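# Lay duct in covered trench, close both covers

## Task

Put the duct down inside the trench that has covers, then close both covers back over it. It only counts if the duct and covers stay in their places without any arm holding them; at the end release everything and move the arms away.

## Robot and tools

Setup: three identical i2rt Big YAM arms, named arm1, arm2 and arm3. Each has six joints, a two-finger gripper and a wrist camera (arm1_cam_wrist, arm2_cam_wrist, arm3_cam_wrist). A fixed room camera, cam_high, also watches the scene. With joints 1 and 6 at 0 and the hand level and facing forward, the wrist camera rides on top of the hand looking toward the fingertips. The hand can reach roughly 1.0 m from the joint 1 axis. Joints move at different speeds, so the hand may take a wide, curved path between postures.

Frames: one shared scene frame, origin on the floor, +z up. The hand point is midway between the fingertips. The hand z axis runs along the fingers and the fingers close along its y axis. Foot poses are never printed. Camera calibration is given in OpenCV form (K, distortion D, T_world_to_cam mapping scene to camera, pos_world). Scene cameras can differ from it by up to about 2.3 degrees and 9 mm. Wrist camera poses come from reported joint angles, so joint errors add to them.

execute_actions: argument actions is a list holding exactly one action, or nothing. An empty list just returns state and images. The action is an object keyed by robot name (arm1, arm2, arm3), each with its own joints object. Each arm is commanded separately, with only the joints you name. Joint values are absolute targets, not offsets:
- joint1_rad: -2.879 to 2.879 rad, tolerance ±0.045. Turns the arm about its foot, positive counter-clockwise seen from above. At 0 the arm extends the way the foot faces.
- joint2_rad: 0 to 3.141, ±0.14. Shoulder; 0 means the upper arm points back roughly level, and increasing raises it up and then forward.
- joint3_rad: 0 to 3.019, ±0.09. Elbow; 0 is folded, and increasing opens it.
- joint4_rad: -1.692 to 1.57, ±0.055. Hand pitch; positive tilts the fingers up.
- joint5_rad: -1.57 to 1.57, ±0.03. Hand swing sideways; positive goes to the arm's right.
- joint6_rad: -2.094 to 2.094, ±0.035. Hand roll; positive is clockwise seen from behind.
- gripper_m: 0 to 0.093 m, ±0.003. This is the fingertip gap. Grip force is capped near 50-62 N per pad.
All motions in an action start together and may finish at different times. No action lasts more than 15 s.

The optional argument cameras lists which images to return: arm1_cam_wrist, arm2_cam_wrist, arm3_cam_wrist, cam_high or all. Left out or null means all, and [] means none. Any unknown key, camera name or out-of-range number rejects the whole call, and nothing moves. The pictures line gives the image order.

wait: seconds from 0 to 10. It commands nothing and returns state and images.

zoom_image: camera plus region [x0,y0,x1,y1] in pixels of that camera's latest full image, at most 504x504. Origin is top-left.

finished_scene: scene is an integer from 1 to 2. It ends that scene for good and reports success. The goal must already be met and stable. Replying without any tool call ends all remaining scenes.

Result lines. joint_status tells how each commanded motion ended:
- off_target: stopped short and may still be pushing.
- contact_stop or time_out: the joint now holds where it stopped. A timed-out joint, however, may keep a target within 0.375, 0.375, 0.113, 0.225, 0.075, 0.3 rad (joints 1-6) of its position and keep pushing; it will move there if the way clears.
- not_followed, with 'joint command not followed' and a 'cause:' line: the self- and inter-arm collision check blocked the targets. The gripper part of the action still runs. The arm may retry the blocked targets on every later action.
on_its_own lists what you did not command; 'held at' is a held target, not the actual position. To relieve a push, send the joint its reported position. Targets very close to the current position may not move it. Joints you leave out may still be driving toward old targets. Joint torques are raw drive outputs with offsets and noise, so they are unreliable for sensing contact.

Cautions:
- Arms keep pushing on contact and can push hard.
- A hard squeeze between two robots ends the run, and a hard hit may. No line reports arm-to-arm contact, and the collision check ignores fingers, gripper housings and cameras, and may react too late.
- Sustained pushing or load heats motors. From 85 °C you get a MOTOR HOT warning. At 100 °C the arm goes limp and falls (OVER-TEMPERATURE FAULT, limit_stop_at_motor_heat); resend the targets afterwards. Heat builds while you think too, and some carries into the next scene.
- A stop in one call cancels the later execute_actions, wait and finished_scene calls in the same reply.
- Never knock objects out of the work area or onto the floor. Avoid drops, slips and slams.
- Loose objects may get brief random pushes.
- Robots hold your last command while you think.

Suggested order: look with cam_high, open the covers, place the duct in the trench, close both covers, open the grippers, move the arms away, confirm with images, then call finished_scene.

Each tool is called after "Emit:" as name(argument=value, ...) on one line, values as JSON.

## Session

I'll start by observing the scene.

Emit:
execute_actions(actions=[])

Scene clock: 0.00 s.
Joint torques (N m, as the arm reports them, + toward a larger angle): no reading
arm1.joint_positions: joint1_rad=-0.007 joint2_rad=+0.455 joint3_rad=+1.312 joint4_rad=-1.247 joint5_rad=+0.022 joint6_rad=+0.344 gripper_m=+0.094
arm1.joint_status: not commanded
arm1.hand: x=-0.7801 y=-0.0696 z=+1.4702 quat_wxyz=(-0.550, -0.145, -0.818, -0.083) (m; scene frame)
arm2.joint_positions: joint1_rad=-0.486 joint2_rad=+0.463 joint3_rad=+1.423 joint4_rad=-1.399 joint5_rad=+0.202 joint6_rad=-0.388 gripper_m=+0.095
arm2.joint_status: not commanded
arm2.hand: x=+0.1354 y=-0.4411 z=+1.3221 quat_wxyz=(-0.536, +0.506, -0.670, -0.091) (m; scene frame)
arm3.joint_positions: joint1_rad=-0.045 joint2_rad=+0.501 joint3_rad=+1.429 joint4_rad=-1.162 joint5_rad=+0.128 joint6_rad=+0.492 gripper_m=+0.095
arm3.joint_status: not commanded
arm3.hand: x=+0.7832 y=-0.0694 z=+1.5883 quat_wxyz=(-0.092, -0.745, +0.243, +0.615) (m; scene frame)
pictures: arm1_cam_wrist, arm2_cam_wrist, arm3_cam_wrist, cam_high
Images, in order (width x height): arm1_cam_wrist 504x504, arm2_cam_wrist 504x504, arm3_cam_wrist 504x504, cam_high 504x504.

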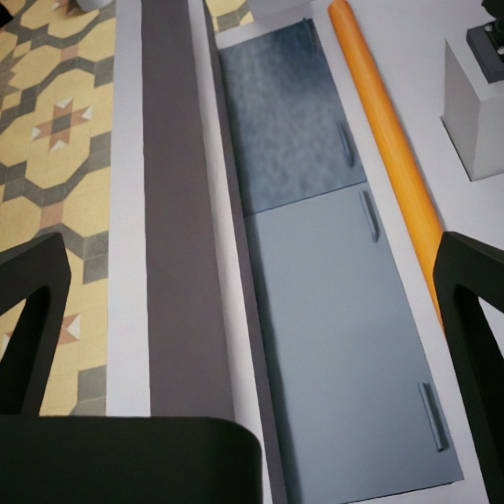

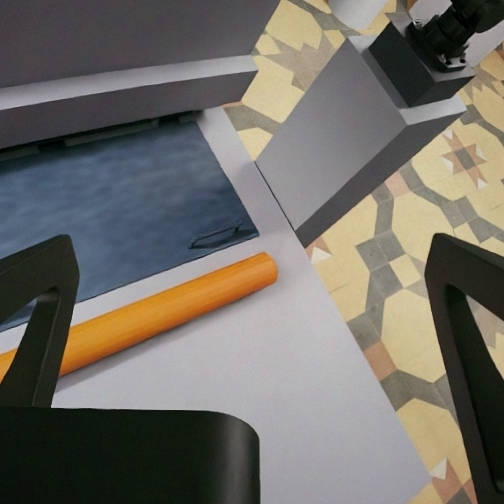

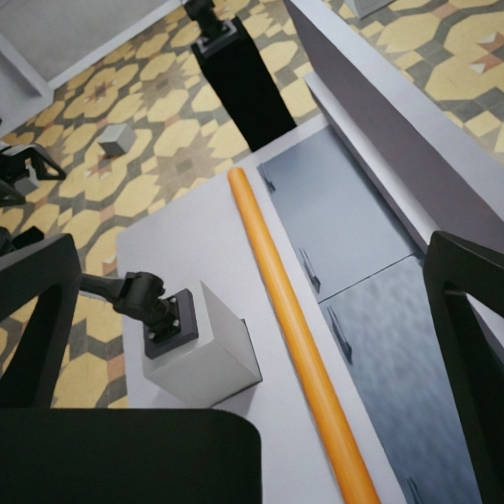

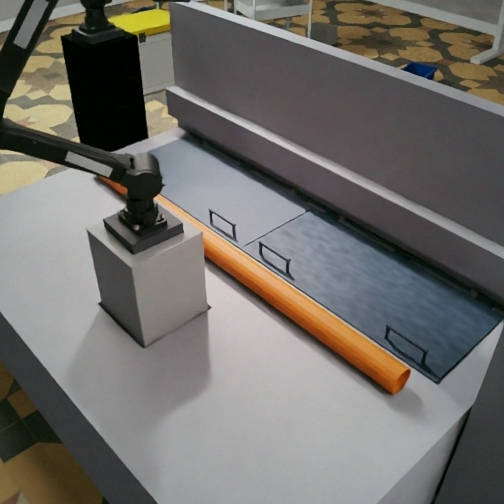

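Emit:
zoom_image(camera="cam_high", region=[80, 80, 504, 420])

Emit:
zoom_image(camera="arm1_cam_wrist", region=[100, 0, 504, 504])

Emit:
zoom_image(camera="arm3_cam_wrist", region=[60, 0, 504, 440])

Region (80, 80, 504, 420) of cam_high's 504x504 image, scaled by 1.189, with more detail than that image has; it fills the top 404 rows of this view, and the rest is white.

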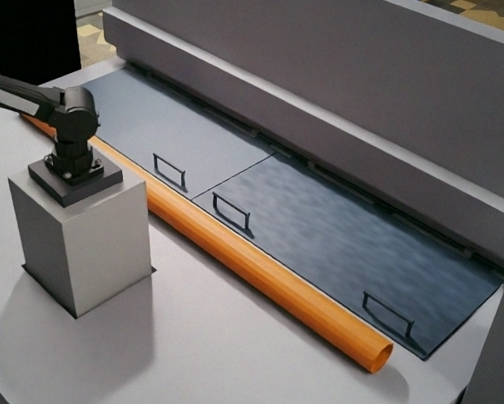

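Region (100, 0, 504, 504) of arm1_cam_wrist's 504x504 image, scaled by 1.000; it fills the left 404 columns of this view, and the rest is white.

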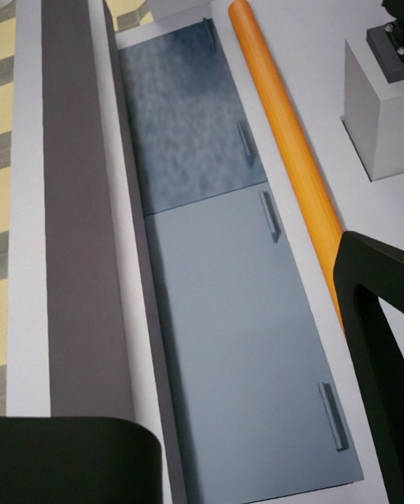

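Region (60, 0, 504, 440) of arm3_cam_wrist's 504x504 image, scaled by 1.135, with more detail than that image has; it fills the top 499 rows of this view, and the rest is white.

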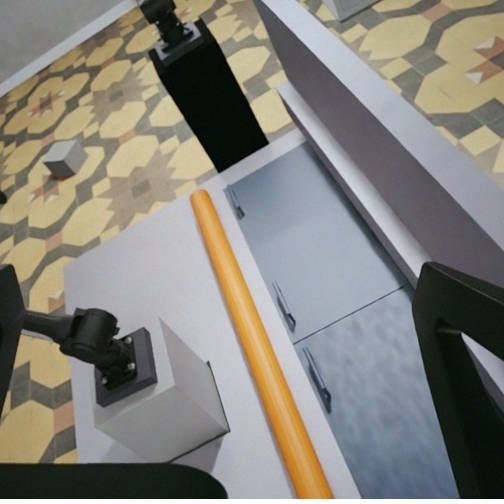

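Emit:
zoom_image(camera="cam_high", region=[340, 280, 504, 420])

Emit:
zoom_image(camera="cam_high", region=[180, 180, 320, 300])

Emit:
zoom_image(camera="cam_high", region=[60, 80, 240, 240])

Region (340, 280, 504, 420) of cam_high's 504x504 image, scaled by 3.073, with more detail than that image has; it fills the top 430 rows of this view, and the rest is white.

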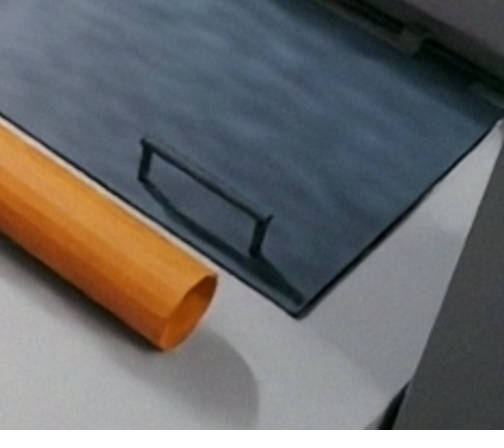

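Region (180, 180, 320, 300) of cam_high's 504x504 image, scaled by 3.600, with more detail than that image has; it fills the top 432 rows of this view, and the rest is white.

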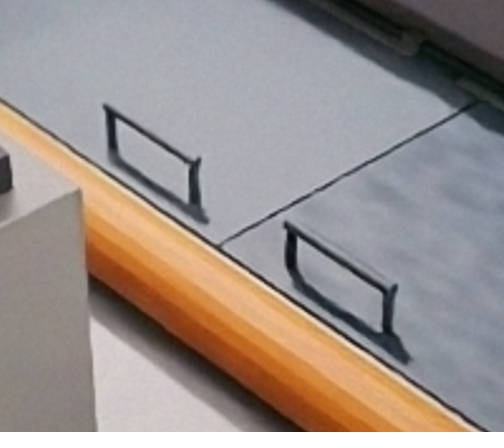

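Region (60, 80, 240, 240) of cam_high's 504x504 image, scaled by 2.800, with more detail than that image has.

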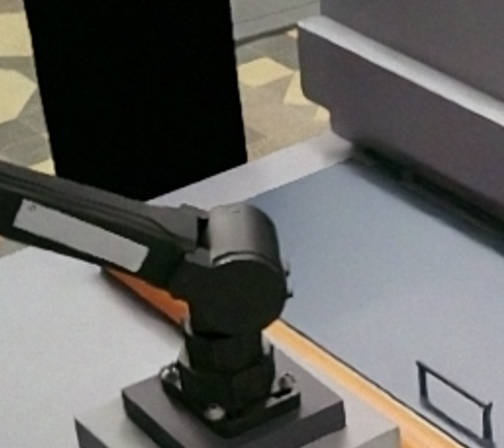

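Emit:
execute_actions(actions=[{"arm1": {"joints": {"joint4_rad": -0.6, "joint5_rad": 0.0, "joint6_rad": 0.0}}, "arm2": {"joints": {"joint3_rad": 1.0}}, "arm3": {"joints": {"joint2_rad": 1.0}}}], cameras=["cam_high"])

Scene clock: 47.40 s.
Joint torques (N m, as the arm reports them, + toward a larger angle): arm1=[ 0.66  4.23  8.75  2.85  0.   -0.06] | arm2=[0.64 1.98 8.23 1.52 0.08 0.11] | arm3=[ 0.17 -5.92  9.23  2.11  0.04 -0.01]
arm1.joint_positions: joint1_rad=-0.007 joint2_rad=+0.455 joint3_rad=+1.312 joint4_rad=-0.617 joint5_rad=+0.005 joint6_rad=+0.009 gripper_m=+0.094
arm1.joint_status: all done
arm1.hand: x=-0.7682 y=-0.0654 z=+1.6220 quat_wxyz=(-0.786, -0.001, -0.618, -0.001) (m; scene frame)
arm2.joint_positions: joint1_rad=-0.486 joint2_rad=+0.463 joint3_rad=+0.989 joint4_rad=-1.399 joint5_rad=+0.202 joint6_rad=-0.388 gripper_m=+0.095
arm2.joint_status: all done
arm2.hand: x=+0.1603 y=-0.3987 z=+1.1186 quat_wxyz=(-0.356, +0.584, -0.729, -0.020) (m; scene frame)
arm3.joint_positions: joint1_rad=-0.045 joint2_rad=+0.998 joint3_rad=+1.428 joint4_rad=-1.162 joint5_rad=+0.128 joint6_rad=+0.492 gripper_m=+0.095
arm3.joint_status: all done
arm3.hand: x=+0.5694 y=-0.0622 z=+1.4492 quat_wxyz=(-0.036, -0.872, +0.263, +0.410) (m; scene frame)
pictures: cam_high
Images, in order (width x height): cam_high 504x504.

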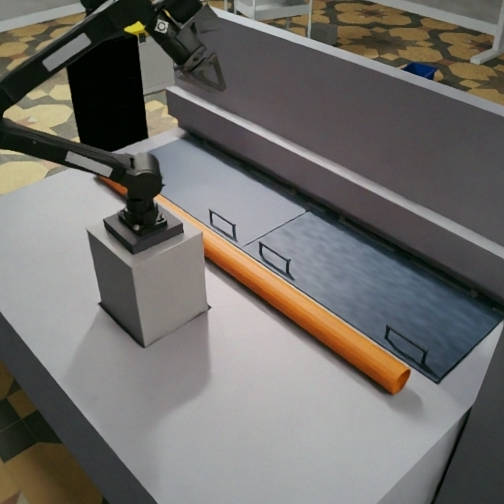

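Emit:
zoom_image(camera="cam_high", region=[140, 60, 260, 170])

Emit:
zoom_image(camera="cam_high", region=[380, 200, 504, 340])

Region (140, 60, 260, 170) of cam_high's 504x504 image, scaled by 4.200, with more detail than that image has; it fills the top 462 rows of this view, and the rest is white.

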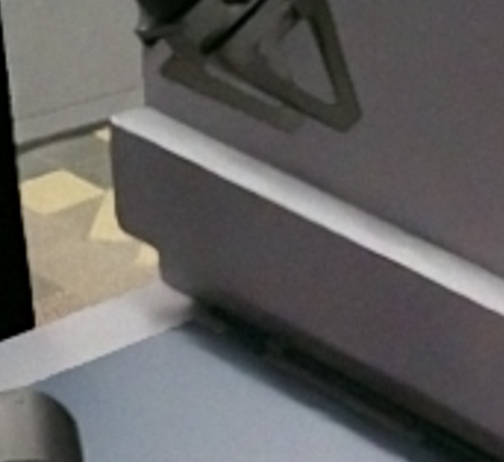

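Region (380, 200, 504, 340) of cam_high's 504x504 image, scaled by 3.600, with more detail than that image has; it fills the left 446 columns of this view, and the rest is white.

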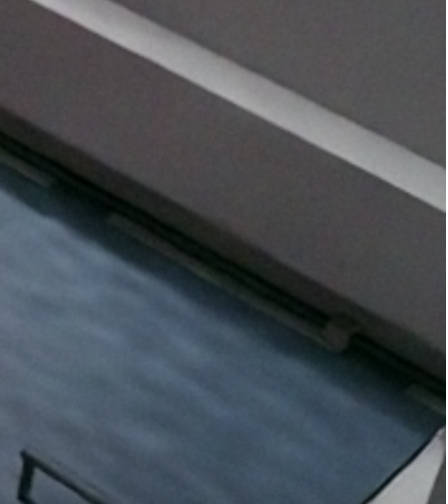

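Emit:
execute_actions(actions=[{"arm1": {"joints": {"joint1_rad": -0.282, "joint2_rad": 2.176, "joint3_rad": 0.837, "joint4_rad": -0.232, "joint5_rad": 0.0, "joint6_rad": -0.27, "gripper_m": 0.05}}, "arm2": {"joints": {"joint1_rad": 0.045, "joint2_rad": 1.411, "joint3_rad": 0.63, "joint4_rad": -0.79, "joint5_rad": 0.0, "joint6_rad": 0.0}}, "arm3": {"joints": {"joint1_rad": 0.172, "joint2_rad": 2.315, "joint3_rad": 0.761, "joint4_rad": -0.016, "joint5_rad": 0.0, "joint6_rad": 0.183, "gripper_m": 0.05}}}])

Scene clock: 129.27 s.
Joint torques (N m, as the arm reports them, + toward a larger angle): arm1=[ -0.12 -15.82   1.61   0.88   0.05  -0.1 ] | arm2=[ 1.07 -7.37  5.66  0.86 -0.18  0.13] | arm3=[  0.02 -15.38   0.24   0.85  -0.04  -0.09]
arm1.joint_positions: joint1_rad=-0.273 joint2_rad=+2.179 joint3_rad=+0.838 joint4_rad=-0.241 joint5_rad=+0.003 joint6_rad=-0.261 gripper_m=+0.050
arm1.joint_status: all done
arm1.hand: x=-0.6051 y=-0.1713 z=+0.7025 quat_wxyz=(+0.006, -0.001, -1.000, +0.004) (m; scene frame)
arm2.joint_positions: joint1_rad=+0.041 joint2_rad=+1.404 joint3_rad=+0.622 joint4_rad=-0.807 joint5_rad=+0.003 joint6_rad=-0.009 gripper_m=+0.095
arm2.joint_status: all done
arm2.hand: x=+0.0329 y=-0.2577 z=+0.7530 quat_wxyz=(+0.002, +0.708, -0.706, +0.006) (m; scene frame)
arm3.joint_positions: joint1_rad=+0.171 joint2_rad=+2.312 joint3_rad=+0.755 joint4_rad=-0.026 joint5_rad=+0.001 joint6_rad=+0.193 gripper_m=+0.050
arm3.joint_status: all done
arm3.hand: x=+0.6450 y=-0.1592 z=+0.7036 quat_wxyz=(+0.000, -1.000, +0.006, -0.005) (m; scene frame)
pictures: arm1_cam_wrist, arm2_cam_wrist, arm3_cam_wrist, cam_high
camera_calibration (this result's frames):
arm1_cam_wrist: T_world_to_cam=[[0.0132696, -0.999843, 0.011784, -0.169014], [-0.801288, -0.00358335, 0.598268, -0.899924], [-0.598132, -0.0173812, -0.801209, 0.325975], [0, 0, 0, 1]] pos_world=[-0.523879, -0.166546, 0.801562]
arm2_cam_wrist: T_world_to_cam=[[0.999848, 0.00181506, -0.0173458, -0.0219847], [0.0116523, -0.809538, 0.586952, -0.642665], [-0.0129767, -0.587065, -0.809436, 0.58233], [0, 0, 0, 1]] pos_world=[0.0370266, -0.178356, 0.848191]
arm3_cam_wrist: T_world_to_cam=[[0.00379659, 0.99996, 0.00807545, 0.154236], [0.814449, -0.00777767, 0.580183, -0.9307], [0.580223, 0.00437433, -0.814446, 0.320146], [0, 0, 0, 1]] pos_world=[0.571666, -0.162869, 0.799472]
Images, in order (width x height): arm1_cam_wrist 504x504, arm2_cam_wrist 504x504, arm3_cam_wrist 504x504, cam_high 504x504.

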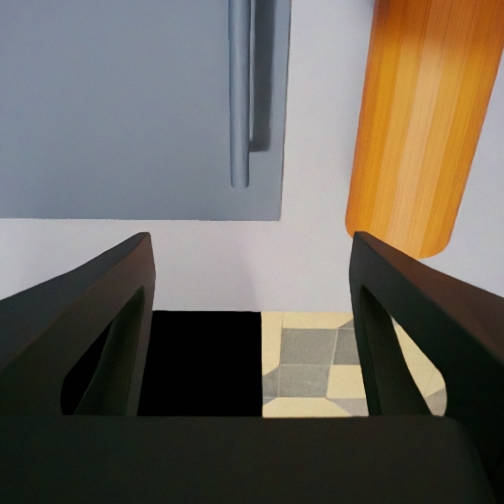

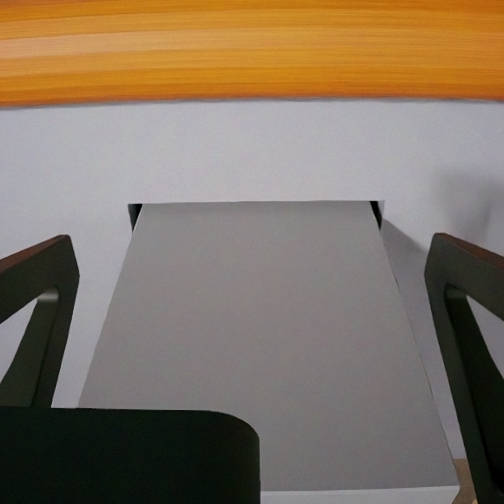

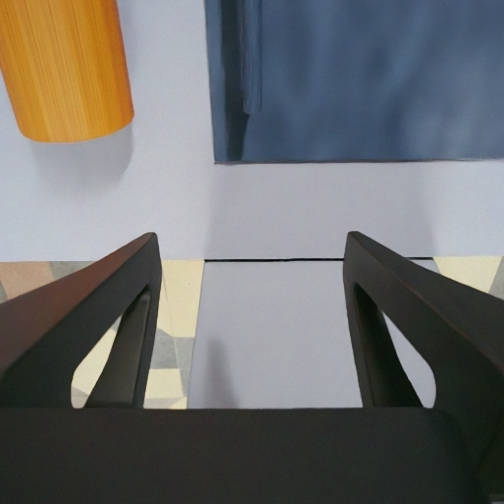

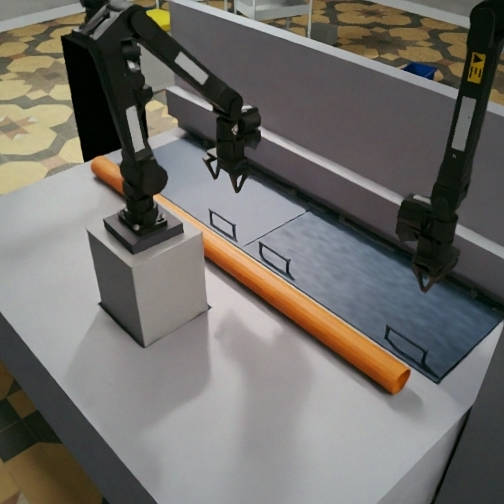

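Emit:
zoom_image(camera="arm3_cam_wrist", region=[150, 0, 350, 200])

Emit:
zoom_image(camera="arm1_cam_wrist", region=[150, 0, 400, 250])

Region (150, 0, 350, 200) of arm3_cam_wrist's 504x504 image, scaled by 2.520, with more detail than that image has.

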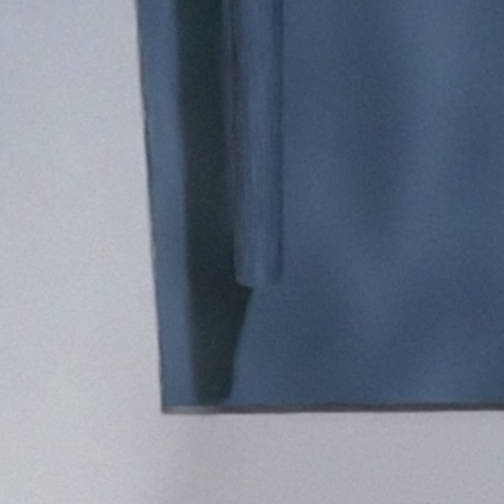

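Region (150, 0, 400, 250) of arm1_cam_wrist's 504x504 image, scaled by 2.016, with more detail than that image has.

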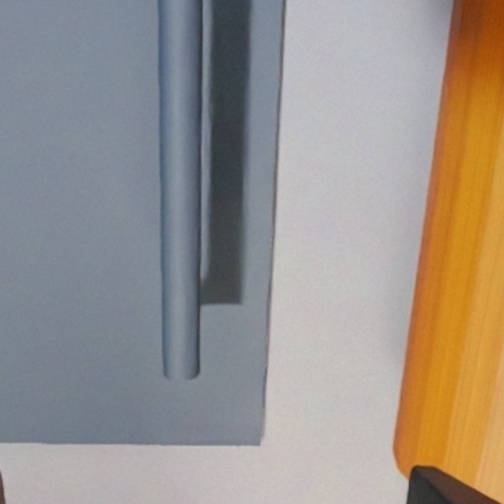

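Emit:
execute_actions(actions=[{"arm1": {"joints": {"joint1_rad": -0.255, "joint2_rad": 2.479, "joint3_rad": 0.922, "joint4_rad": -0.005, "joint6_rad": -0.25}}, "arm2": {"joints": {"joint2_rad": 1.33, "joint3_rad": 0.375, "joint4_rad": 0.52}}, "arm3": {"joints": {"joint1_rad": 0.15, "joint2_rad": 2.623, "joint3_rad": 1.002, "joint4_rad": 0.06, "joint6_rad": 0.165}}}])

Scene clock: 187.57 s.
Joint torques (N m, as the arm reports them, + toward a larger angle): arm1=[  1.64 -18.     0.     0.87   0.06   0.07] | arm2=[ 0.99 -7.78  6.41  2.68 -0.17  0.15] | arm3=[ -1.17 -18.35  -0.61   0.53  -0.05  -0.09]
arm1.joint_positions: joint1_rad=-0.270 joint2_rad=+2.494 joint3_rad=+0.919 joint4_rad=-0.014 joint5_rad=+0.003 joint6_rad=-0.259 gripper_m=+0.050
arm1.joint_status: all done
arm1.hand: x=-0.6240 y=-0.1662 z=+0.5949 quat_wxyz=(+0.010, -0.001, -1.000, +0.003) (m; scene frame)
arm2.joint_positions: joint1_rad=+0.041 joint2_rad=+1.340 joint3_rad=+0.357 joint4_rad=+0.492 joint5_rad=+0.003 joint6_rad=-0.009 gripper_m=+0.095
arm2.joint_status: all done
arm2.hand: x=+0.0336 y=-0.1206 z=+0.8345 quat_wxyz=(-0.370, +0.606, -0.605, -0.361) (m; scene frame)
arm3.joint_positions: joint1_rad=+0.164 joint2_rad=+2.629 joint3_rad=+1.000 joint4_rad=+0.057 joint5_rad=+0.001 joint6_rad=+0.175 gripper_m=+0.050
arm3.joint_status: all done
arm3.hand: x=+0.6123 y=-0.1629 z=+0.5973 quat_wxyz=(-0.001, -1.000, +0.001, +0.000) (m; scene frame)
pictures: arm1_cam_wrist, arm2_cam_wrist, arm3_cam_wrist, cam_high
camera_calibration (this result's frames):
arm1_cam_wrist: T_world_to_cam=[[0.0132901, -0.999864, 0.00973921, -0.161196], [-0.796857, -0.00470704, 0.604149, -0.851508], [-0.604021, -0.01579, -0.796812, 0.222508], [0, 0, 0, 1]] pos_world=[-0.541988, -0.161669, 0.693305]
arm2_cam_wrist: T_world_to_cam=[[0.999877, 0.0156275, 0.0014474, -0.035475], [0.0145818, -0.890933, -0.453901, 0.279148], [-0.00580379, 0.453866, -0.891051, 0.922192], [0, 0, 0, 1]] pos_world=[0.0367524, -0.169295, 0.948477]
arm3_cam_wrist: T_world_to_cam=[[-0.0075524, 0.999953, 0.00610788, 0.166995], [0.820529, 0.00270583, 0.571599, -0.83927], [0.571556, 0.00932864, -0.82051, 0.262319], [0, 0, 0, 1]] pos_world=[0.539976, -0.167163, 0.693941]
Images, in order (width x height): arm1_cam_wrist 504x504, arm2_cam_wrist 504x504, arm3_cam_wrist 504x504, cam_high 504x504.

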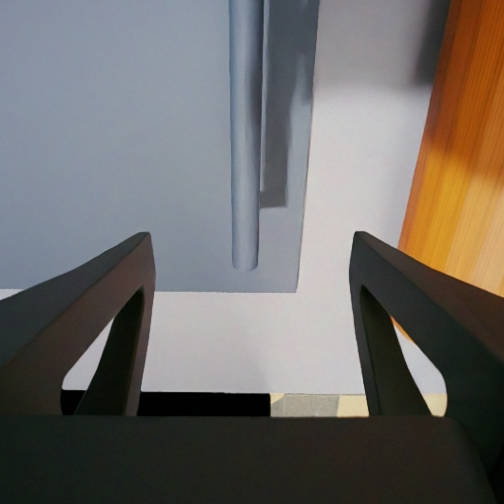

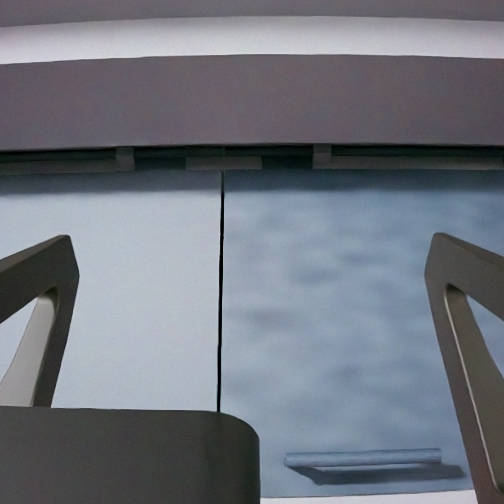

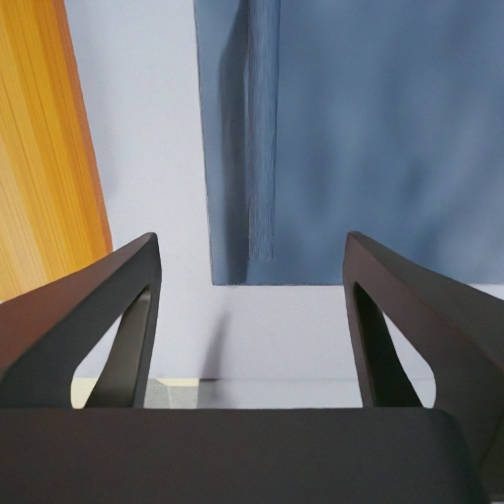

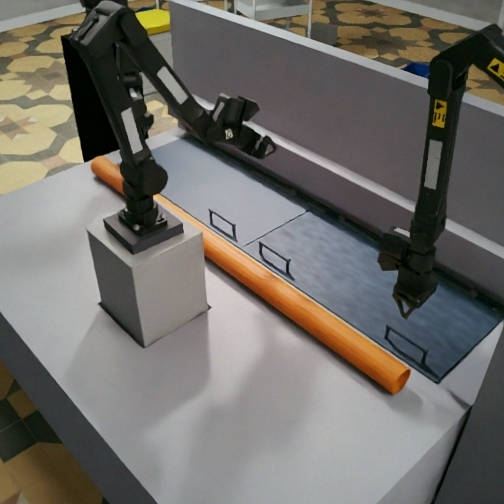

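Emit:
execute_actions(actions=[{"arm1": {"joints": {"joint1_rad": -0.25, "joint2_rad": 2.742, "joint3_rad": 1.081, "joint4_rad": 0.11}}, "arm2": {"joints": {"joint1_rad": 0.225, "joint2_rad": 1.59, "joint3_rad": 0.54, "joint4_rad": -0.49, "joint6_rad": -1.393}}, "arm3": {"joints": {"joint1_rad": 0.142, "joint2_rad": 2.912, "joint3_rad": 1.234, "joint4_rad": 0.12}}}])

Scene clock: 216.53 s.
Joint torques (N m, as the arm reports them, + toward a larger angle): arm1=[  1.57 -18.23  -0.99   0.56   0.06   0.06] | arm2=[ 0.62 -8.09  4.16 -0.44 -0.25 -0.1 ] | arm3=[ -1.2  -19.55  -1.07   0.46  -0.04  -0.08]
arm1.joint_positions: joint1_rad=-0.265 joint2_rad=+2.755 joint3_rad=+1.078 joint4_rad=+0.109 joint5_rad=+0.003 joint6_rad=-0.259 gripper_m=+0.050
arm1.joint_status: all done
arm1.hand: x=-0.6243 y=-0.1647 z=+0.5023 quat_wxyz=(+0.000, +0.001, -1.000, +0.006) (m; scene frame)
arm2.joint_positions: joint1_rad=+0.227 joint2_rad=+1.585 joint3_rad=+0.531 joint4_rad=-0.475 joint5_rad=+0.002 joint6_rad=-1.384 gripper_m=+0.095
arm2.joint_status: all done
arm2.hand: x=-0.0212 y=-0.2598 z=+0.6831 quat_wxyz=(-0.025, +1.000, -0.004, -0.001) (m; scene frame)
arm3.joint_positions: joint1_rad=+0.156 joint2_rad=+2.925 joint3_rad=+1.231 joint4_rad=+0.118 joint5_rad=+0.001 joint6_rad=+0.175 gripper_m=+0.050
arm3.joint_status: all done
arm3.hand: x=+0.6155 y=-0.1595 z=+0.4882 quat_wxyz=(+0.000, -1.000, +0.005, -0.001) (m; scene frame)
pictures: arm1_cam_wrist, arm2_cam_wrist, arm3_cam_wrist, cam_high
camera_calibration (this result's frames):
arm1_cam_wrist: T_world_to_cam=[[0.01854, -0.999711, 0.015319, -0.158326], [-0.808677, -0.0059836, 0.588223, -0.795426], [-0.587961, -0.0232937, -0.808554, 0.163277], [0, 0, 0, 1]] pos_world=[-0.544306, -0.159236, 0.602331]
arm2_cam_wrist: T_world_to_cam=[[0.00807482, 0.999647, 0.0252986, 0.239982], [0.817467, -0.0211699, 0.575586, -0.373017], [0.575919, 0.016033, -0.81735, 0.698414], [0, 0, 0, 1]] pos_world=[-0.0992386, -0.258992, 0.779481]
arm3_cam_wrist: T_world_to_cam=[[0.000814641, 0.999978, 0.00659402, 0.158892], [0.818787, -0.00445261, 0.57408, -0.780841], [0.574097, 0.00493143, -0.818772, 0.167741], [0, 0, 0, 1]] pos_world=[0.542913, -0.163192, 0.58456]
Images, in order (width x height): arm1_cam_wrist 504x504, arm2_cam_wrist 504x504, arm3_cam_wrist 504x504, cam_high 504x504.

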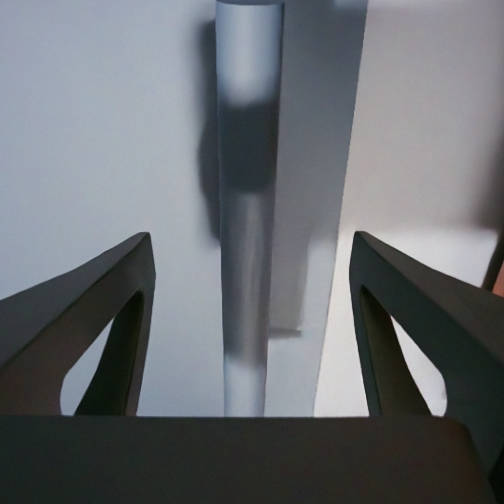

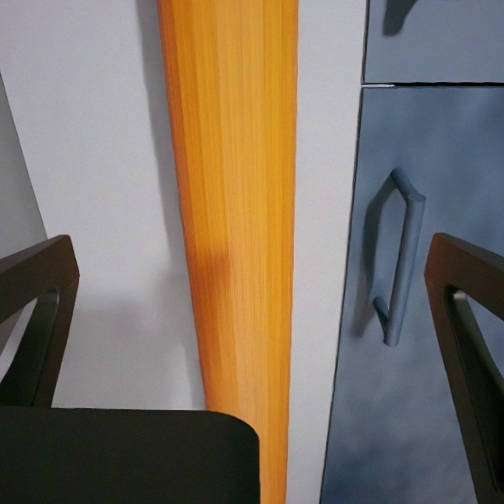

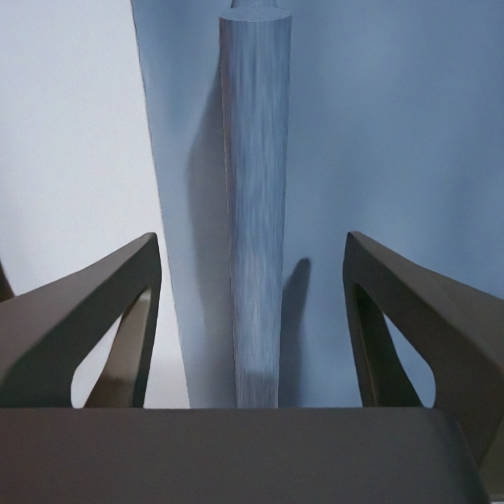

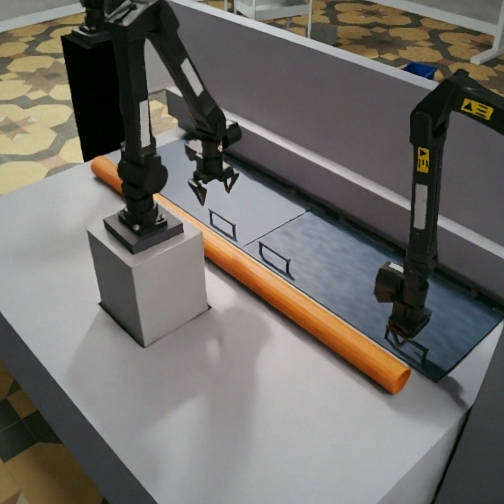

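Emit:
execute_actions(actions=[{"arm1": {"joints": {"gripper_m": 0.0}}, "arm3": {"joints": {"gripper_m": 0.0}}}], cameras=["arm1_cam_wrist", "arm3_cam_wrist", "cam_high"])

Scene clock: 218.13 s.
Joint torques (N m, as the arm reports them, + toward a larger angle): arm1=[  1.53 -18.44  -0.95   0.56   0.23   0.03] | arm2=[ 0.59 -8.54  4.12 -0.52 -0.23 -0.02] | arm3=[ -1.08 -19.49  -1.06   0.44  -0.19  -0.04]
arm1.joint_positions: joint1_rad=-0.263 joint2_rad=+2.755 joint3_rad=+1.078 joint4_rad=+0.109 joint5_rad=-0.003 joint6_rad=-0.255 gripper_m=+0.010
arm1.joint_status: gripper_m off_target (ended at +0.010, target +0.000)
arm1.hand: x=-0.6239 y=-0.1634 z=+0.5023 quat_wxyz=(-0.001, +0.000, -1.000, +0.003) (m; scene frame)
arm2.joint_positions: joint1_rad=+0.227 joint2_rad=+1.585 joint3_rad=+0.531 joint4_rad=-0.475 joint5_rad=+0.002 joint6_rad=-1.384 gripper_m=+0.095
arm2.joint_status: not commanded
arm2.hand: x=-0.0212 y=-0.2598 z=+0.6831 quat_wxyz=(-0.025, +1.000, -0.004, -0.001) (m; scene frame)
arm3.joint_positions: joint1_rad=+0.155 joint2_rad=+2.925 joint3_rad=+1.231 joint4_rad=+0.118 joint5_rad=+0.004 joint6_rad=+0.171 gripper_m=+0.011
arm3.joint_status: gripper_m off_target (ended at +0.011, target +0.000)
arm3.hand: x=+0.6154 y=-0.1587 z=+0.4882 quat_wxyz=(+0.001, -1.000, +0.003, -0.001) (m; scene frame)
pictures: arm1_cam_wrist, arm3_cam_wrist, cam_high
camera_calibration (this result's frames):
arm1_cam_wrist: T_world_to_cam=[[0.0162528, -0.99982, 0.00980309, -0.155659], [-0.809552, -0.0074044, 0.587001, -0.795291], [-0.586823, -0.0174765, -0.809527, 0.165656], [0, 0, 0, 1]] pos_world=[-0.544089, -0.158625, 0.602465]
arm3_cam_wrist: T_world_to_cam=[[-0.00300373, 0.999949, 0.00959184, 0.158987], [0.819086, -0.00304232, 0.573663, -0.780487], [0.573663, 0.00957967, -0.819035, 0.168945], [0, 0, 0, 1]] pos_world=[0.542846, -0.162972, 0.584583]
Images, in order (width x height): arm1_cam_wrist 504x504, arm3_cam_wrist 504x504, cam_high 504x504.

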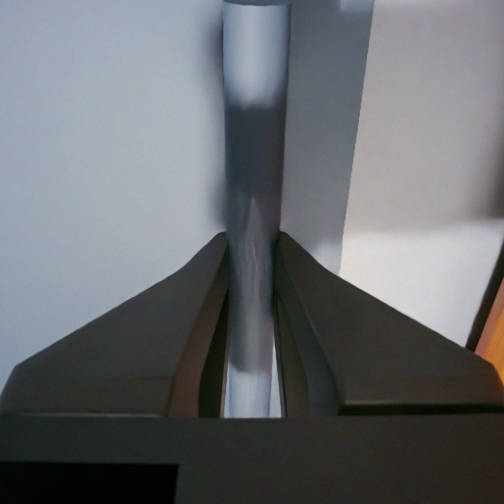

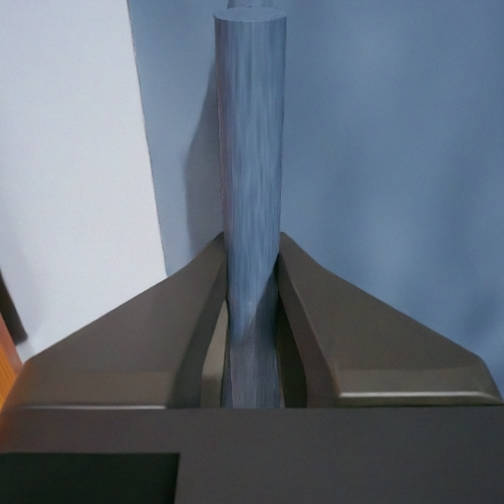

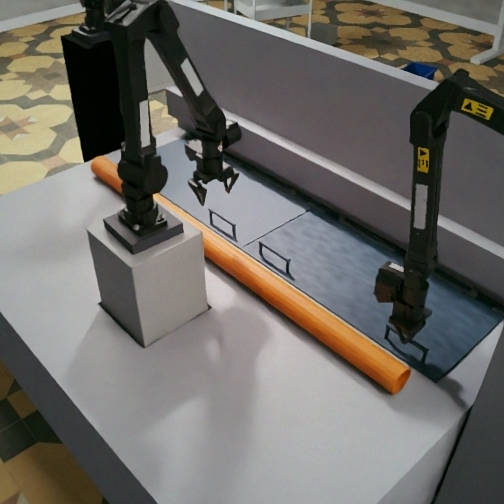

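Emit:
execute_actions(actions=[{"arm1": {"joints": {"joint1_rad": -0.205, "joint2_rad": 2.568, "joint3_rad": 0.945, "joint4_rad": 0.065, "joint6_rad": -0.20}}, "arm3": {"joints": {"joint1_rad": 0.10, "joint2_rad": 2.745, "joint3_rad": 1.075, "joint4_rad": 0.11, "joint6_rad": 0.118}}}], cameras=["arm1_cam_wrist", "arm3_cam_wrist", "cam_high"])

Scene clock: 241.27 s.
Joint torques (N m, as the arm reports them, + toward a larger angle): arm1=[  2.34 -24.02  -4.3   -0.53  -0.51   0.02] | arm2=[ 0.73 -8.55  4.18 -0.33 -0.23 -0.02] | arm3=[ -1.96 -24.21  -4.64  -0.59   0.59  -0.12]
arm1.joint_positions: joint1_rad=-0.230 joint2_rad=+2.639 joint3_rad=+0.985 joint4_rad=+0.089 joint5_rad=+0.021 joint6_rad=-0.212 gripper_m=+0.010
arm1.joint_status: all done
arm1.hand: x=-0.6243 y=-0.1547 z=+0.5445 quat_wxyz=(+0.000, -0.004, -1.000, +0.015) (m; scene frame)
arm2.joint_positions: joint1_rad=+0.227 joint2_rad=+1.585 joint3_rad=+0.531 joint4_rad=-0.475 joint5_rad=+0.002 joint6_rad=-1.384 gripper_m=+0.095
arm2.joint_status: not commanded
arm2.hand: x=-0.0212 y=-0.2598 z=+0.6831 quat_wxyz=(-0.025, +1.000, -0.004, -0.001) (m; scene frame)
arm3.joint_positions: joint1_rad=+0.122 joint2_rad=+2.813 joint3_rad=+1.119 joint4_rad=+0.130 joint5_rad=-0.015 joint6_rad=+0.132 gripper_m=+0.011
arm3.joint_status: all done
arm3.hand: x=+0.6155 y=-0.1497 z=+0.5310 quat_wxyz=(-0.009, -1.000, +0.000, +0.003) (m; scene frame)
pictures: arm1_cam_wrist, arm3_cam_wrist, cam_high
camera_calibration (this result's frames):
arm1_cam_wrist: T_world_to_cam=[[0.00707811, -0.999423, 0.0332301, -0.165772], [-0.807846, 0.0138701, 0.58923, -0.81716], [-0.58935, -0.0310155, -0.807282, 0.194807], [0, 0, 0, 1]] pos_world=[-0.544157, -0.1483, 0.644268]
arm3_cam_wrist: T_world_to_cam=[[-0.00838846, 0.999909, -0.0105694, 0.163606], [0.824291, 0.0128982, 0.566019, -0.80184], [0.566104, -0.00396425, -0.824324, 0.209303], [0, 0, 0, 1]] pos_world=[0.543835, -0.152419, 0.62812]
Images, in order (width x height): arm1_cam_wrist 504x504, arm3_cam_wrist 504x504, cam_high 504x504.

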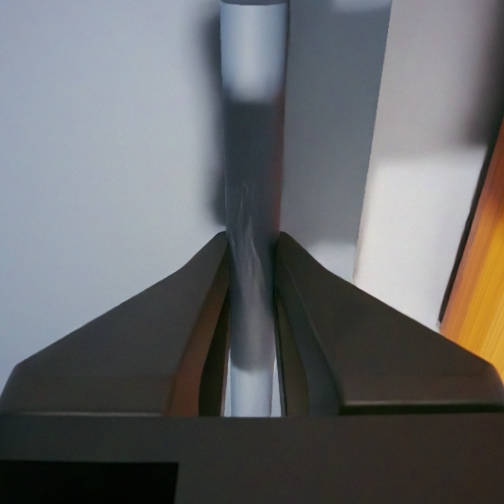

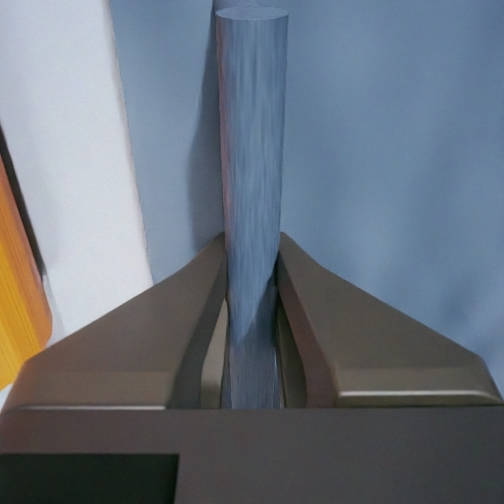

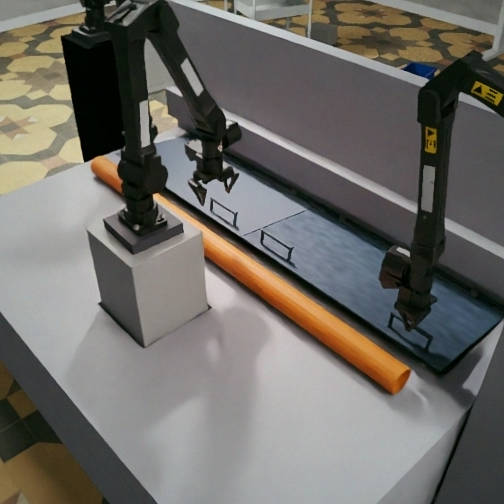

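Emit:
execute_actions(actions=[{"arm1": {"joints": {"joint1_rad": -0.02, "joint2_rad": 2.257, "joint3_rad": 0.80, "joint4_rad": -0.045, "joint5_rad": -0.05, "joint6_rad": -0.053}}, "arm3": {"joints": {"joint1_rad": -0.085, "joint2_rad": 2.449, "joint3_rad": 0.905, "joint4_rad": 0.04, "joint5_rad": 0.05, "joint6_rad": -0.03}}}], cameras=["arm1_cam_wrist", "arm3_cam_wrist", "cam_high"])

Scene clock: 257.50 s.
Joint torques (N m, as the arm reports them, + toward a larger angle): arm1=[  5.23 -21.     0.71   0.6   -2.28   0.1 ] | arm2=[ 0.22 -8.77  4.25 -0.42 -0.27 -0.02] | arm3=[ -5.66 -22.53  -0.26   0.36   2.78  -0.15]
arm1.joint_positions: joint1_rad=-0.089 joint2_rad=+2.313 joint3_rad=+0.794 joint4_rad=-0.047 joint5_rad=+0.029 joint6_rad=-0.066 gripper_m=+0.010
arm1.joint_status: joint1_rad time_out (moved +0.141 of +0.210); joint5_rad time_out (moved +0.008 of -0.071); the others done
arm1.on_its_own: joint1_rad reads -0.089 and still pushes toward -0.020 since a time_out; joint5_rad reads +0.029 and still pushes toward -0.046 since a time_out
arm1.hand: x=-0.6230 y=-0.1053 z=+0.6537 quat_wxyz=(-0.001, -0.007, -1.000, +0.018) (m; scene frame)
arm2.joint_positions: joint1_rad=+0.227 joint2_rad=+1.585 joint3_rad=+0.531 joint4_rad=-0.475 joint5_rad=+0.002 joint6_rad=-1.384 gripper_m=+0.095
arm2.joint_status: not commanded
arm2.hand: x=-0.0212 y=-0.2598 z=+0.6831 quat_wxyz=(-0.025, +1.000, -0.004, -0.001) (m; scene frame)
arm3.joint_positions: joint1_rad=-0.020 joint2_rad=+2.505 joint3_rad=+0.900 joint4_rad=+0.040 joint5_rad=-0.017 joint6_rad=-0.012 gripper_m=+0.011
arm3.joint_status: joint1_rad time_out (moved -0.142 of -0.207); joint5_rad time_out (moved -0.002 of +0.065); the others done
arm3.on_its_own: joint1_rad reads -0.020 and still pushes toward -0.085 since a time_out; joint5_rad reads -0.017 and still pushes toward +0.050 since a time_out
arm3.hand: x=+0.6140 y=-0.0994 z=+0.6409 quat_wxyz=(-0.010, -1.000, -0.001, +0.004) (m; scene frame)
pictures: arm1_cam_wrist, arm3_cam_wrist, cam_high
camera_calibration (this result's frames):
arm1_cam_wrist: T_world_to_cam=[[0.00130119, -0.999174, 0.0406064, -0.12853], [-0.809263, 0.0228019, 0.587004, -0.879572], [-0.587445, -0.033625, -0.808565, 0.287047], [0, 0, 0, 1]] pos_world=[-0.543013, -0.0987157, 0.753627]
arm3_cam_wrist: T_world_to_cam=[[-0.0103086, 0.999875, -0.0120028, 0.116513], [0.825319, 0.0152849, 0.56446, -0.862839], [0.564573, -0.0040873, -0.825373, 0.30255], [0, 0, 0, 1]] pos_world=[0.542507, -0.102074, 0.738153]
Images, in order (width x height): arm1_cam_wrist 504x504, arm3_cam_wrist 504x504, cam_high 504x504.

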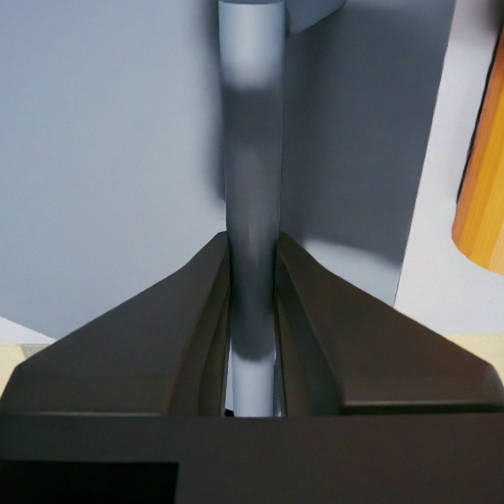

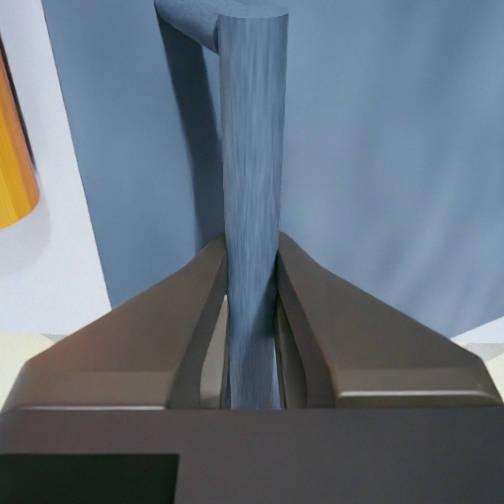

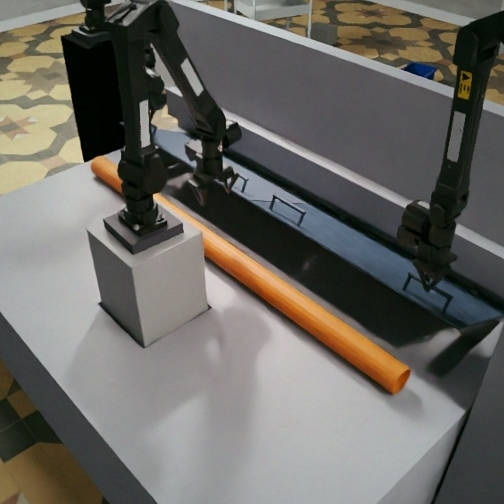

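Emit:
execute_actions(actions=[{"arm1": {"joints": {"joint1_rad": 0.23, "joint2_rad": 2.03, "joint3_rad": 0.743, "joint4_rad": -0.215, "joint6_rad": 0.197}}, "arm3": {"joints": {"joint1_rad": -0.325, "joint2_rad": 2.232, "joint3_rad": 0.836, "joint4_rad": -0.108, "joint6_rad": -0.271}}}], cameras=["arm1_cam_wrist", "arm3_cam_wrist", "cam_high"])

Scene clock: 275.33 s.
Joint torques (N m, as the arm reports them, + toward a larger angle): arm1=[  5.91 -15.54   3.81   1.71  -2.96   0.16] | arm2=[ 0.79 -8.49  4.26 -0.46 -0.24 -0.03] | arm3=[ -6.52 -17.9    2.63   1.34   3.46  -0.21]
arm1.joint_positions: joint1_rad=+0.150 joint2_rad=+2.042 joint3_rad=+0.721 joint4_rad=-0.242 joint5_rad=+0.051 joint6_rad=+0.177 gripper_m=+0.010
arm1.joint_status: joint1_rad time_out (moved +0.239 of +0.319); the others done
arm1.on_its_own: joint1_rad reads +0.150 and still pushes toward +0.230 since a time_out; joint5_rad reads +0.051 and still pushes toward -0.046 since a time_out
arm1.hand: x=-0.6224 y=-0.0249 z=+0.7381 quat_wxyz=(-0.008, -0.009, -1.000, +0.028) (m; scene frame)
arm2.joint_positions: joint1_rad=+0.227 joint2_rad=+1.585 joint3_rad=+0.531 joint4_rad=-0.475 joint5_rad=+0.002 joint6_rad=-1.384 gripper_m=+0.095
arm2.joint_status: not commanded
arm2.hand: x=-0.0212 y=-0.2598 z=+0.6831 quat_wxyz=(-0.025, +1.000, -0.004, -0.001) (m; scene frame)
arm3.joint_positions: joint1_rad=-0.252 joint2_rad=+2.247 joint3_rad=+0.811 joint4_rad=-0.129 joint5_rad=-0.034 joint6_rad=-0.247 gripper_m=+0.011
arm3.joint_status: joint1_rad time_out (moved -0.232 of -0.305); the others done
arm3.on_its_own: joint1_rad reads -0.252 and still pushes toward -0.325 since a time_out; joint5_rad reads -0.034 and still pushes toward +0.050 since a time_out
arm3.hand: x=+0.6146 y=-0.0183 z=+0.7262 quat_wxyz=(-0.017, -1.000, -0.002, +0.008) (m; scene frame)
pictures: arm1_cam_wrist, arm3_cam_wrist, cam_high
camera_calibration (this result's frames):
arm1_cam_wrist: T_world_to_cam=[[-0.00340595, -0.998164, 0.0604701, -0.0691569], [-0.816976, 0.0376487, 0.575441, -0.926391], [-0.576661, -0.0474427, -0.815605, 0.369915], [0, 0, 0, 1]] pos_world=[-0.54376, -0.0166028, 0.83897]
arm3_cam_wrist: T_world_to_cam=[[-0.0135377, 0.99956, -0.0263883, 0.0489192], [0.829273, 0.0259689, 0.558241, -0.910427], [0.55868, -0.0143257, -0.829259, 0.379222], [0, 0, 0, 1]] pos_world=[0.54379, -0.0198222, 0.824002]
Images, in order (width x height): arm1_cam_wrist 504x504, arm3_cam_wrist 504x504, cam_high 504x504.

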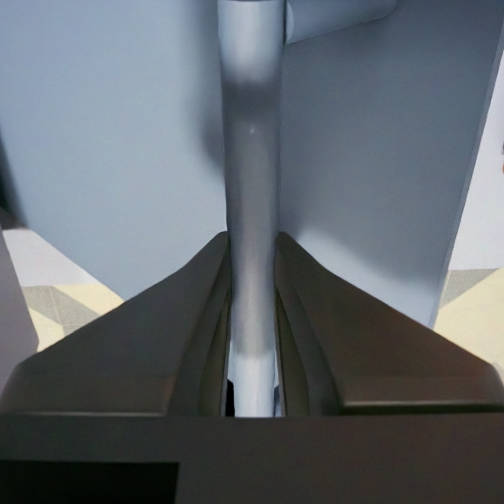

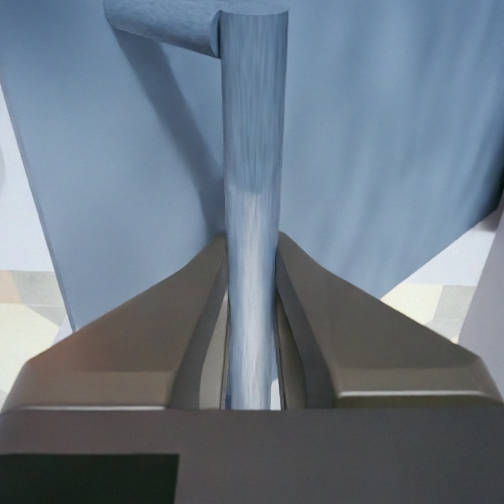

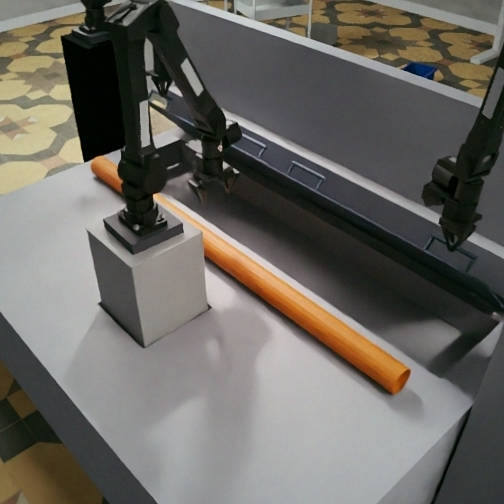

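Emit:
execute_actions(actions=[{"arm1": {"joints": {"joint1_rad": 0.20, "joint2_rad": 1.99, "joint3_rad": 0.725, "joint4_rad": -0.27}}, "arm3": {"joints": {"joint1_rad": -0.30, "joint2_rad": 2.195, "joint3_rad": 0.815, "joint4_rad": -0.155}}, "arm2": {"joints": {"joint1_rad": 0.045, "joint2_rad": 1.33, "joint3_rad": 0.375, "joint4_rad": 0.35, "joint6_rad": 0.0}}}], cameras=["arm2_cam_wrist", "cam_high"])

Scene clock: 288.23 s.
Joint torques (N m, as the arm reports them, + toward a larger angle): arm1=[  3.97 -18.54   2.41  -0.16  -2.44   0.14] | arm2=[ 0.6  -7.75  6.08  2.51 -0.14  0.12] | arm3=[ -4.23 -20.74   1.08  -0.4    2.93  -0.21]
arm1.joint_positions: joint1_rad=+0.149 joint2_rad=+2.034 joint3_rad=+0.721 joint4_rad=-0.255 joint5_rad=+0.035 joint6_rad=+0.179 gripper_m=+0.010
arm1.joint_status: joint1_rad time_out (moved +0.000 of +0.050); the others done
arm1.on_its_own: joint1_rad reads +0.149 and still pushes toward +0.200 since a time_out; joint5_rad reads +0.035 and still pushes toward -0.046 since a time_out
arm1.hand: x=-0.6237 y=-0.0226 z=+0.7406 quat_wxyz=(-0.004, -0.010, -1.000, +0.021) (m; scene frame)
arm2.joint_positions: joint1_rad=+0.048 joint2_rad=+1.338 joint3_rad=+0.361 joint4_rad=+0.323 joint5_rad=+0.002 joint6_rad=-0.009 gripper_m=+0.095
arm2.joint_status: all done
arm2.hand: x=+0.0306 y=-0.1411 z=+0.8014 quat_wxyz=(-0.318, +0.636, -0.630, -0.311) (m; scene frame)
arm3.joint_positions: joint1_rad=-0.251 joint2_rad=+2.241 joint3_rad=+0.810 joint4_rad=-0.140 joint5_rad=-0.022 joint6_rad=-0.247 gripper_m=+0.011
arm3.joint_status: joint1_rad time_out (moved +0.000 of -0.048); the others done
arm3.on_its_own: joint1_rad reads -0.251 and still pushes toward -0.300 since a time_out; joint5_rad reads -0.022 and still pushes toward +0.050 since a time_out
arm3.hand: x=+0.6160 y=-0.0166 z=+0.7282 quat_wxyz=(-0.012, -1.000, -0.003, +0.004) (m; scene frame)
pictures: arm2_cam_wrist, cam_high
camera_calibration (this result's frames):
arm2_cam_wrist: T_world_to_cam=[[0.999739, 0.0227222, -0.00228048, -0.0281463], [0.0209732, -0.953093, -0.301951, 0.115149], [-0.0090345, 0.301824, -0.953321, 0.930607], [0, 0, 0, 1]] pos_world=[0.0341315, -0.170492, 0.921872]
Images, in order (width x height): arm2_cam_wrist 504x504, cam_high 504x504.

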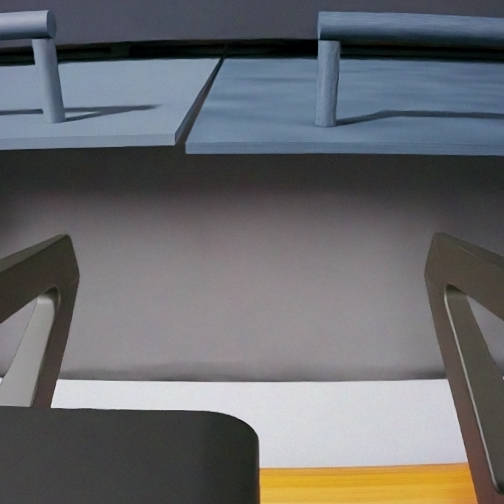

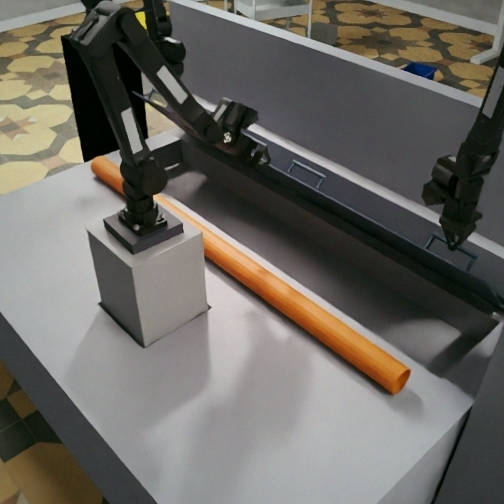

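Emit:
zoom_image(camera="cam_high", region=[90, 80, 290, 250])

Emit:
zoom_image(camera="cam_high", region=[330, 240, 504, 420])

Region (90, 80, 290, 250) of cam_high's 504x504 image, scaled by 2.520, with more detail than that image has; it fills the top 428 rows of this view, and the rest is white.

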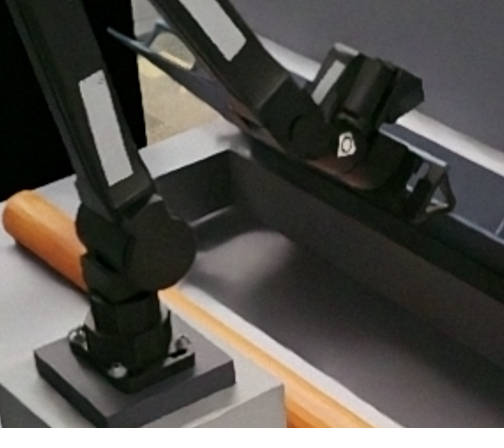

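Region (330, 240, 504, 420) of cam_high's 504x504 image, scaled by 2.800, with more detail than that image has; it fills the left 487 columns of this view, and the rest is white.

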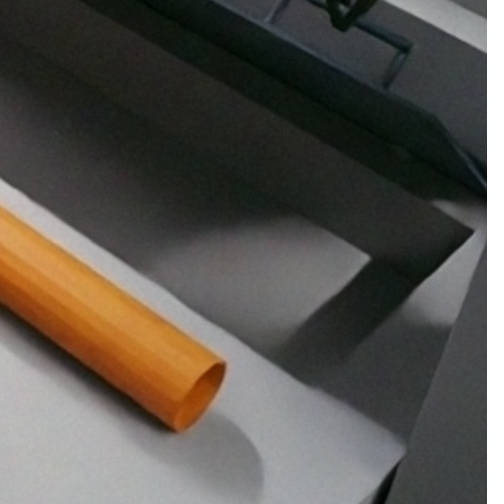

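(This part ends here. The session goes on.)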